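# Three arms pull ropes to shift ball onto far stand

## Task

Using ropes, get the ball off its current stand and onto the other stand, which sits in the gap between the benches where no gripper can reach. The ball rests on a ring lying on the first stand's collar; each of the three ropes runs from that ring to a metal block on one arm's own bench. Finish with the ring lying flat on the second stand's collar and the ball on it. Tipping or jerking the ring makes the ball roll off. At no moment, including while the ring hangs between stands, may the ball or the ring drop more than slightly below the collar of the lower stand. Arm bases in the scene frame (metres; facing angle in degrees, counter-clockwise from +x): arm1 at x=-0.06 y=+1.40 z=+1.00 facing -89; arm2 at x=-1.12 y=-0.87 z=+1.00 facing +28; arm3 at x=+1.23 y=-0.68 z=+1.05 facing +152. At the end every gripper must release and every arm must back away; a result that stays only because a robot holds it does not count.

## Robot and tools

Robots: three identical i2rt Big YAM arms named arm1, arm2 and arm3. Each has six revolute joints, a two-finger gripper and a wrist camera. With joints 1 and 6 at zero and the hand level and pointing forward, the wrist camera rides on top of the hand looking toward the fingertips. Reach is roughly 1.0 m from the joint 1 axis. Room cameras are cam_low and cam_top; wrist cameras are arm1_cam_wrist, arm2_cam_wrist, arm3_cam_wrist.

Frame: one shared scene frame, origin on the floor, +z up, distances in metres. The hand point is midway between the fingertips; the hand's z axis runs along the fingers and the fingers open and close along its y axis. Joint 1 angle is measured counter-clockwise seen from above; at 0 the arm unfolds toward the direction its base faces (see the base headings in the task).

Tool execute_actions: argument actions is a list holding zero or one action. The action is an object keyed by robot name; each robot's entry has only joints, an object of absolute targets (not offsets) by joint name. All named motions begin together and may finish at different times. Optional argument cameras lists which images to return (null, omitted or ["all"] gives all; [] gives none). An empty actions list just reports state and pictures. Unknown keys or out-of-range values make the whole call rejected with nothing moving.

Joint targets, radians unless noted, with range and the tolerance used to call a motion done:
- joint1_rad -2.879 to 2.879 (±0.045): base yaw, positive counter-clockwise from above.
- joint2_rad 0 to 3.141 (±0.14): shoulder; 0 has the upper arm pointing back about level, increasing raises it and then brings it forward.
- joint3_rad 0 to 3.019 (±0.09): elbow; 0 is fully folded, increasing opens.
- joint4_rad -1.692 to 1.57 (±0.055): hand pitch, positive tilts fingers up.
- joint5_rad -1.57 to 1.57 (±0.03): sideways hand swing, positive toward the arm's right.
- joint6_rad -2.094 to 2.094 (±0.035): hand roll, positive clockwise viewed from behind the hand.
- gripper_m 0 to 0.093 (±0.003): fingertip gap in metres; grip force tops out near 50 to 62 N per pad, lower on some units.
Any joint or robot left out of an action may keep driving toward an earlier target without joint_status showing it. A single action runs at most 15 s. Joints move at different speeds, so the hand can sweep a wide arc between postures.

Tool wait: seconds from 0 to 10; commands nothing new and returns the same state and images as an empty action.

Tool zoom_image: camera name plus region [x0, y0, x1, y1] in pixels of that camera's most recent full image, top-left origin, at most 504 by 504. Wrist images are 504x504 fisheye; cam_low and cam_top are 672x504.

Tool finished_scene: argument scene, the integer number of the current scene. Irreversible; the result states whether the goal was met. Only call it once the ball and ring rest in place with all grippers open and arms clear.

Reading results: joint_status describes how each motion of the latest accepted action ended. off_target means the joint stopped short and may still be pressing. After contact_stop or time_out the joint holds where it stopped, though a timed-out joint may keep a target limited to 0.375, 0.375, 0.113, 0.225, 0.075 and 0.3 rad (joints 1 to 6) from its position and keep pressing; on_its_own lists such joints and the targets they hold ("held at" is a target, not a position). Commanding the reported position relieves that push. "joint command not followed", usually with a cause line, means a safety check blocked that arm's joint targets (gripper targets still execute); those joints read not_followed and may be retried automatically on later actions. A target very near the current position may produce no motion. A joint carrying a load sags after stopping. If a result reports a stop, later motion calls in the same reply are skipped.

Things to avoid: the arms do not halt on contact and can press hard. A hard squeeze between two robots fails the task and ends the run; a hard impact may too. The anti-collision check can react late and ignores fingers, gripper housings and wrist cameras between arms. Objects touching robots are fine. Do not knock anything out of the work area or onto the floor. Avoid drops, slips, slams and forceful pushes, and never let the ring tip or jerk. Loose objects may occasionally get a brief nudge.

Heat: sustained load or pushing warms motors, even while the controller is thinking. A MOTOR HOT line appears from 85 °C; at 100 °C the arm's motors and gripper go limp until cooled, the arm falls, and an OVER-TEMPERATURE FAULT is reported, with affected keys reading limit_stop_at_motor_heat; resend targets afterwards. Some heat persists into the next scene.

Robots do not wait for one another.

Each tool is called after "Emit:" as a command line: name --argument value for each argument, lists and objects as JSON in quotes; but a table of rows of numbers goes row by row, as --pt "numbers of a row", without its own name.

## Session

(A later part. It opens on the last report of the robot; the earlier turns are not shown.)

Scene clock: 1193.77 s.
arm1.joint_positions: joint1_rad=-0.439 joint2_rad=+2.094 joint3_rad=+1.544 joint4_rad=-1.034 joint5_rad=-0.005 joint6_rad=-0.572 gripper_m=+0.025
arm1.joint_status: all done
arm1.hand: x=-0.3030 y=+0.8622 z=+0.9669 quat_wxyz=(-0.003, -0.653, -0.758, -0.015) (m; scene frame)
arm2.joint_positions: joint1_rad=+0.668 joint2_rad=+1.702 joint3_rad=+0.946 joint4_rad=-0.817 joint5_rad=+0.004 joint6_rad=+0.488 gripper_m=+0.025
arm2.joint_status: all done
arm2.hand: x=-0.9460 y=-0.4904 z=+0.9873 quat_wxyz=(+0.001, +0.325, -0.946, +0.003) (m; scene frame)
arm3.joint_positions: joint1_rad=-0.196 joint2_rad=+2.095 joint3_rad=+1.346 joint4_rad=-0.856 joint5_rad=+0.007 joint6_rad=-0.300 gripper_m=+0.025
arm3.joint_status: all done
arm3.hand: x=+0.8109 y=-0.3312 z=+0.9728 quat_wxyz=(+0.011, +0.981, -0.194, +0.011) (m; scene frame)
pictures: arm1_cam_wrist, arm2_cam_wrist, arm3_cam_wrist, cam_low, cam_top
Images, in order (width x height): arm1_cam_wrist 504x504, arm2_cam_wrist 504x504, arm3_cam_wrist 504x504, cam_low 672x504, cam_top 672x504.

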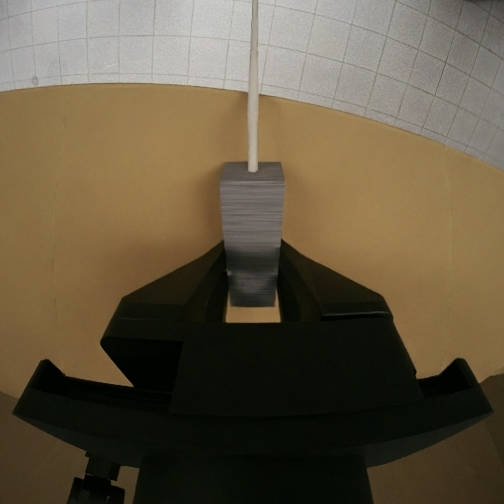

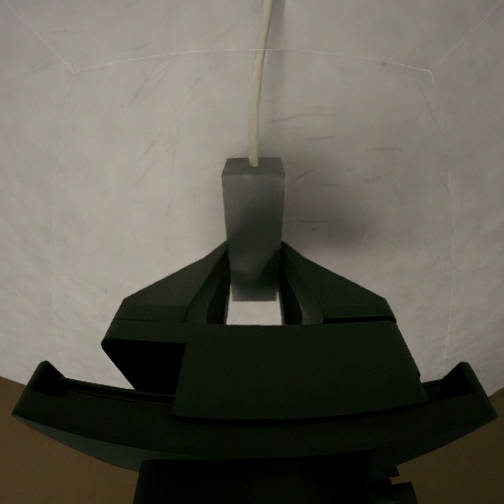

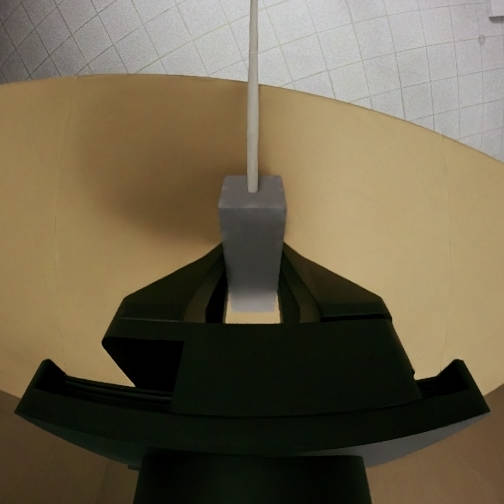

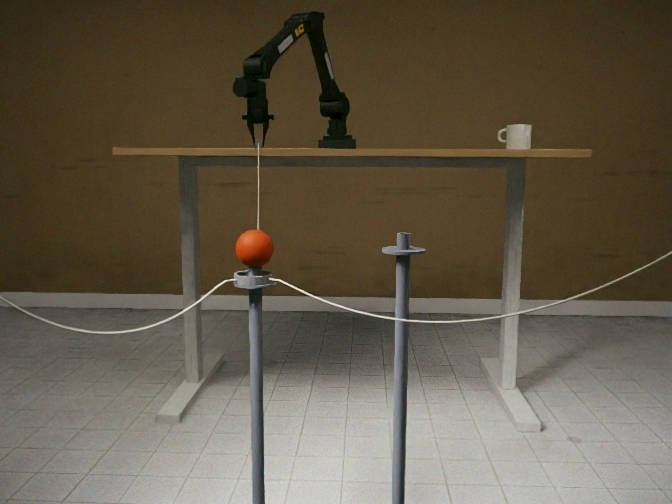

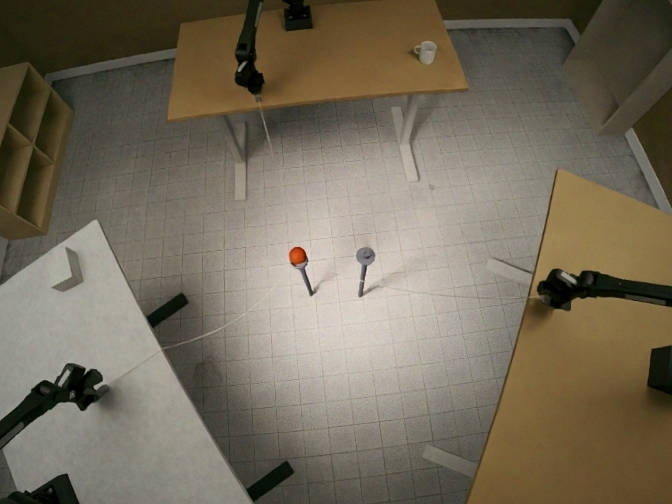

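Emit:
execute_actions --actions '[{"arm1":{"joints":{"gripper_m":0.055}},"arm2":{"joints":{"joint2_rad":1.712}},"arm3":{"joints":{"gripper_m":0.055}}}]'

Scene clock: 1203.37 s.
arm1.joint_positions: joint1_rad=-0.439 joint2_rad=+2.094 joint3_rad=+1.544 joint4_rad=-1.031 joint5_rad=-0.005 joint6_rad=-0.572 gripper_m=+0.055
arm1.joint_status: all done
arm1.hand: x=-0.3033 y=+0.8614 z=+0.9668 quat_wxyz=(-0.003, -0.653, -0.758, -0.014) (m; scene frame)
arm2.joint_positions: joint1_rad=+0.668 joint2_rad=+1.702 joint3_rad=+0.946 joint4_rad=-0.817 joint5_rad=+0.004 joint6_rad=+0.488 gripper_m=+0.025
arm2.joint_status: all done
arm2.hand: x=-0.9460 y=-0.4904 z=+0.9873 quat_wxyz=(+0.001, +0.325, -0.946, +0.003) (m; scene frame)
arm3.joint_positions: joint1_rad=-0.196 joint2_rad=+2.095 joint3_rad=+1.346 joint4_rad=-0.849 joint5_rad=+0.006 joint6_rad=-0.300 gripper_m=+0.055
arm3.joint_status: all done
arm3.hand: x=+0.8096 y=-0.3302 z=+0.9727 quat_wxyz=(+0.010, +0.981, -0.194, +0.008) (m; scene frame)
pictures: arm1_cam_wrist, arm2_cam_wrist, arm3_cam_wrist, cam_low, cam_top
Images, in order (width x height): arm1_cam_wrist 504x504, arm2_cam_wrist 504x504, arm3_cam_wrist 504x504, cam_low 672x504, cam_top 672x504.

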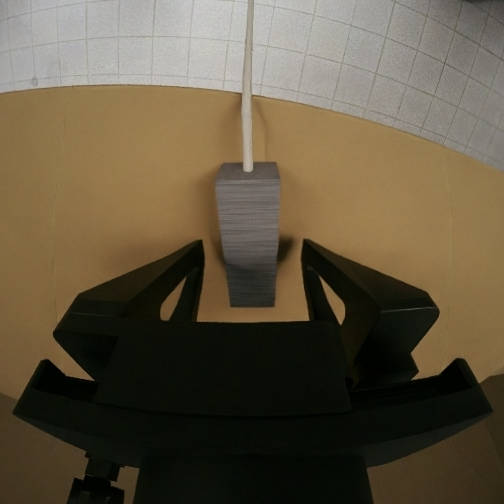

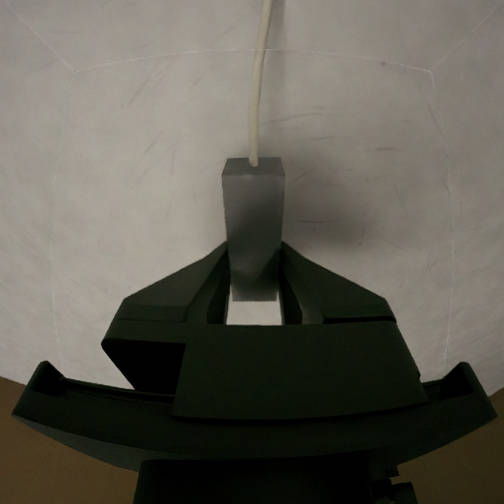

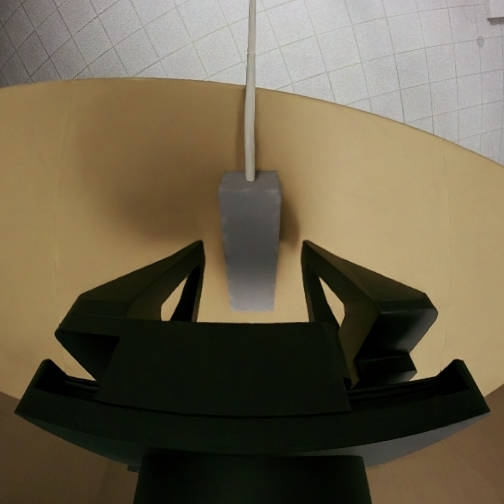

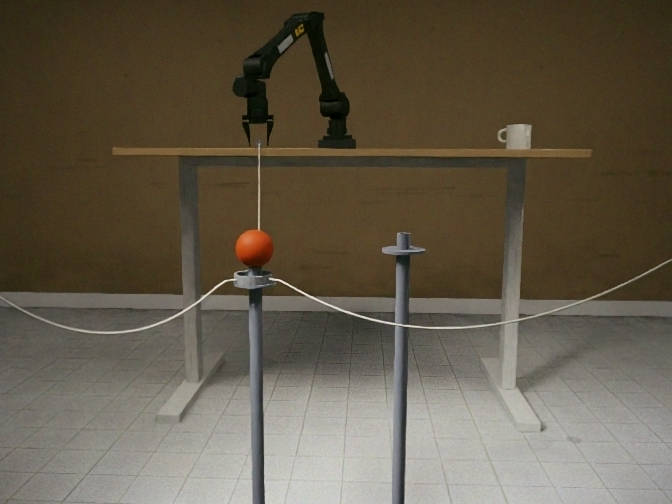

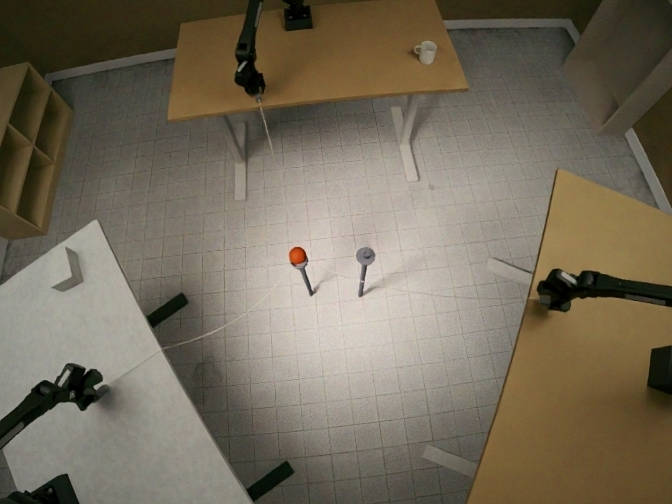

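Emit:
execute_actions --actions '[{"arm1":{"joints":{"joint2_rad":1.68}},"arm2":{"joints":{"joint2_rad":1.728}},"arm3":{"joints":{"joint2_rad":1.68}}}]'

Scene clock: 1210.03 s.
arm1.joint_positions: joint1_rad=-0.439 joint2_rad=+1.684 joint3_rad=+1.549 joint4_rad=-1.029 joint5_rad=-0.005 joint6_rad=-0.572 gripper_m=+0.055
arm1.joint_status: all done
arm1.hand: x=-0.3130 y=+0.8457 z=+1.2095 quat_wxyz=(-0.062, -0.640, -0.743, +0.185) (m; scene frame)
arm2.joint_positions: joint1_rad=+0.668 joint2_rad=+1.720 joint3_rad=+0.946 joint4_rad=-0.817 joint5_rad=+0.004 joint6_rad=+0.488 gripper_m=+0.025
arm2.joint_status: all done
arm2.hand: x=-0.9471 y=-0.4928 z=+0.9803 quat_wxyz=(+0.007, +0.325, -0.946, +0.010) (m; scene frame)
arm3.joint_positions: joint1_rad=-0.196 joint2_rad=+1.671 joint3_rad=+1.343 joint4_rad=-0.847 joint5_rad=+0.006 joint6_rad=-0.300 gripper_m=+0.055
arm3.joint_status: all done
arm3.hand: x=+0.7811 y=-0.3019 z=+1.2051 quat_wxyz=(-0.090, +0.961, -0.192, -0.177) (m; scene frame)
pictures: arm1_cam_wrist, arm2_cam_wrist, arm3_cam_wrist, cam_low, cam_top
Images, in order (width x height): arm1_cam_wrist 504x504, arm2_cam_wrist 504x504, arm3_cam_wrist 504x504, cam_low 672x504, cam_top 672x504.

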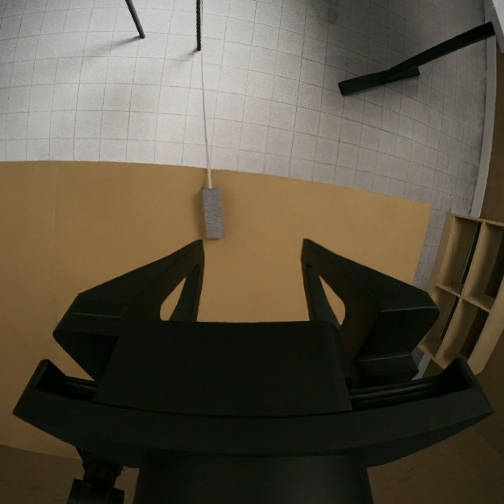

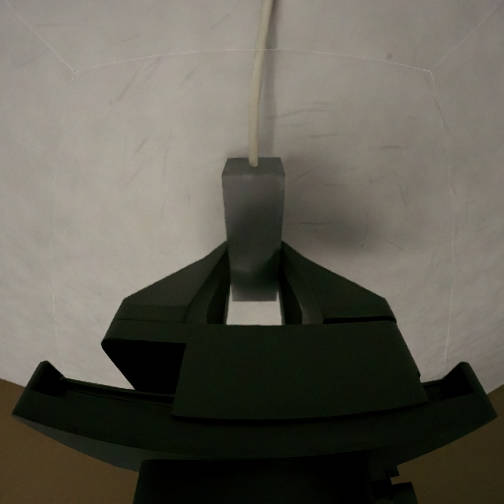

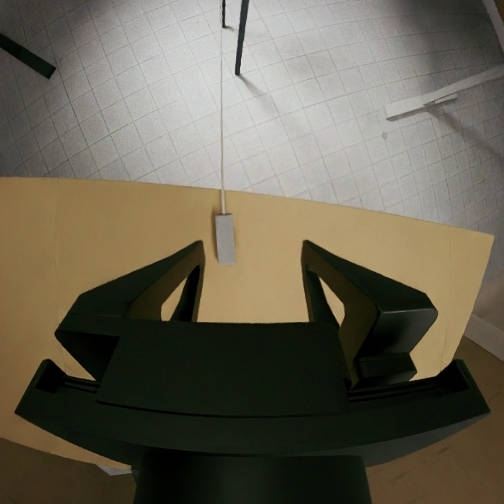

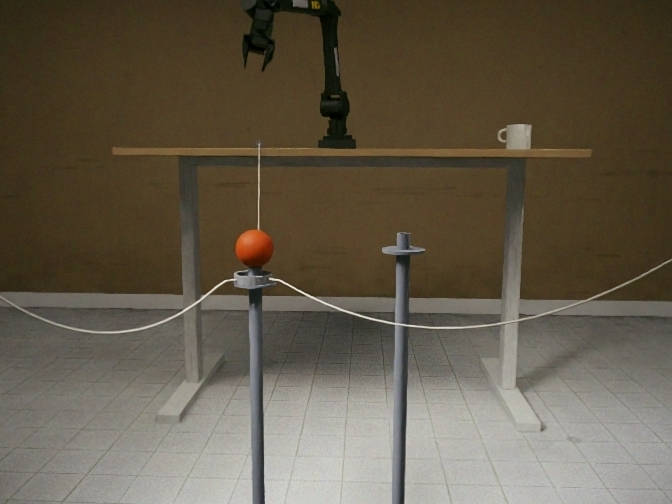

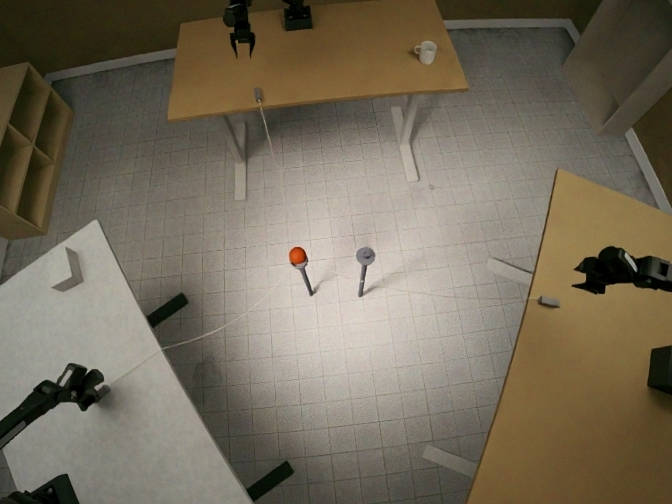

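Emit:
execute_actions --actions '[{"arm2":{"joints":{"gripper_m":0.055,"joint2_rad":1.72}}}]' --cameras '["arm2_cam_wrist"]'

Emit:
execute_actions --actions '[{"arm2":{"joints":{"joint2_rad":1.30}}}]'

Scene clock: 1215.40 s.
arm1.joint_positions: joint1_rad=-0.439 joint2_rad=+1.684 joint3_rad=+1.549 joint4_rad=-1.029 joint5_rad=-0.005 joint6_rad=-0.572 gripper_m=+0.055
arm1.joint_status: not commanded
arm1.hand: x=-0.3130 y=+0.8457 z=+1.2095 quat_wxyz=(-0.062, -0.640, -0.743, +0.185) (m; scene frame)
arm2.joint_positions: joint1_rad=+0.668 joint2_rad=+1.720 joint3_rad=+0.946 joint4_rad=-0.817 joint5_rad=+0.004 joint6_rad=+0.489 gripper_m=+0.055
arm2.joint_status: all done
arm2.hand: x=-0.9471 y=-0.4928 z=+0.9803 quat_wxyz=(+0.007, +0.325, -0.946, +0.010) (m; scene frame)
arm3.joint_positions: joint1_rad=-0.196 joint2_rad=+1.671 joint3_rad=+1.343 joint4_rad=-0.847 joint5_rad=+0.006 joint6_rad=-0.300 gripper_m=+0.055
arm3.joint_status: not commanded
arm3.hand: x=+0.7811 y=-0.3019 z=+1.2051 quat_wxyz=(-0.090, +0.961, -0.192, -0.177) (m; scene frame)
pictures: arm2_cam_wrist
Images, in order (width x height): arm2_cam_wrist 504x504.

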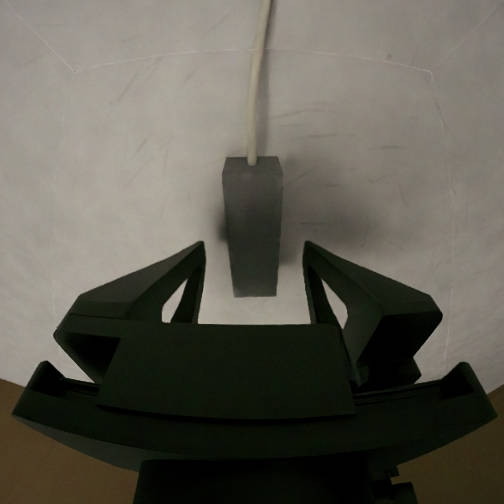

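Scene clock: 1216.70 s.
arm1.joint_positions: joint1_rad=-0.439 joint2_rad=+1.684 joint3_rad=+1.549 joint4_rad=-1.029 joint5_rad=-0.005 joint6_rad=-0.572 gripper_m=+0.055
arm1.joint_status: not commanded
arm1.hand: x=-0.3130 y=+0.8457 z=+1.2095 quat_wxyz=(-0.062, -0.640, -0.743, +0.185) (m; scene frame)
arm2.joint_positions: joint1_rad=+0.668 joint2_rad=+1.290 joint3_rad=+0.946 joint4_rad=-0.816 joint5_rad=+0.004 joint6_rad=+0.489 gripper_m=+0.055
arm2.joint_status: all done
arm2.hand: x=-0.9357 y=-0.4681 z=+1.1571 quat_wxyz=(-0.139, +0.318, -0.926, -0.147) (m; scene frame)
arm3.joint_positions: joint1_rad=-0.196 joint2_rad=+1.671 joint3_rad=+1.343 joint4_rad=-0.847 joint5_rad=+0.006 joint6_rad=-0.300 gripper_m=+0.055
arm3.joint_status: not commanded
arm3.hand: x=+0.7811 y=-0.3019 z=+1.2051 quat_wxyz=(-0.090, +0.961, -0.192, -0.177) (m; scene frame)
pictures: arm1_cam_wrist, arm2_cam_wrist, arm3_cam_wrist, cam_low, cam_top
Images, in order (width x height): arm1_cam_wrist 504x504, arm2_cam_wrist 504x504, arm3_cam_wrist 504x504, cam_low 672x504, cam_top 672x504.

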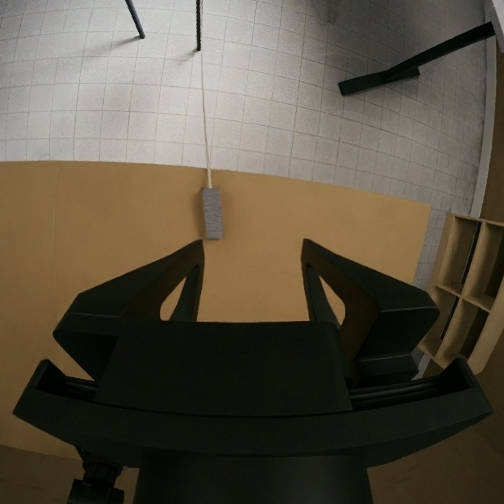

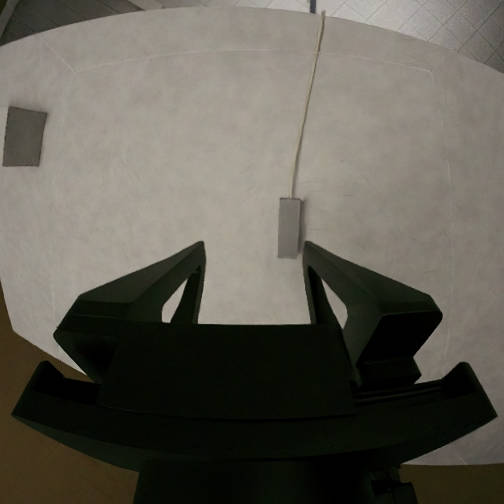

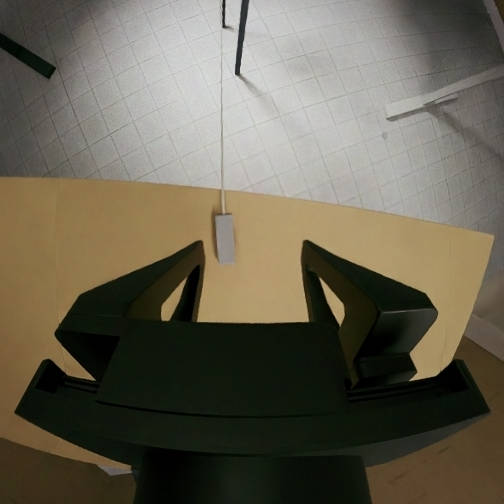

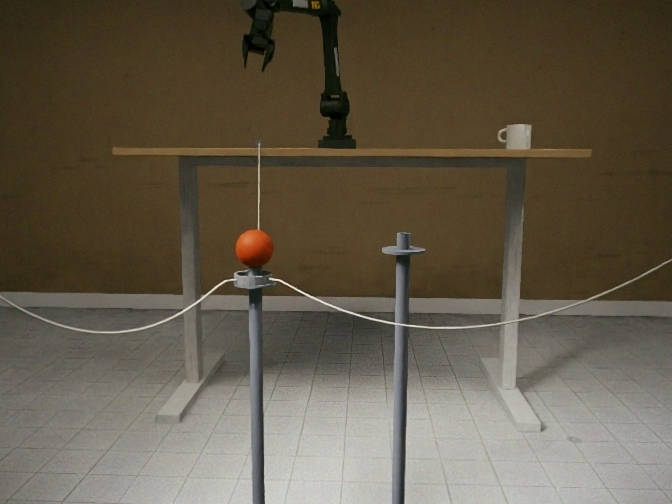

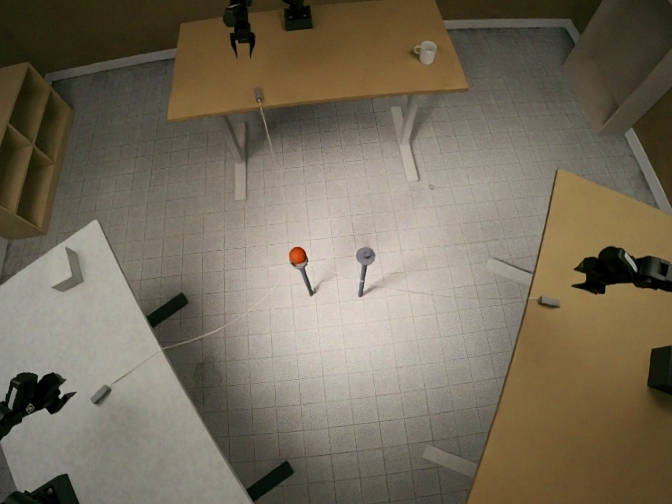

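Emit:
zoom_image --camera "cam_low" --region '[210, 220, 310, 310]'

Region (210, 220, 310, 310) of cam_low's 672x504 image, scaled by 5.040, with more detail than that image has; it fills the top 454 rows of this view, and the rest is white.

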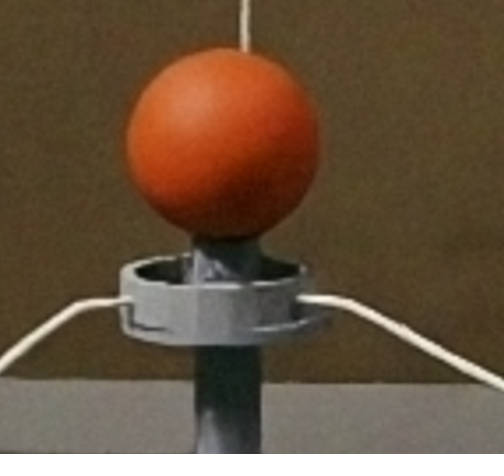

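Emit:
finished_scene --scene 2

The scene is finished: the task was done.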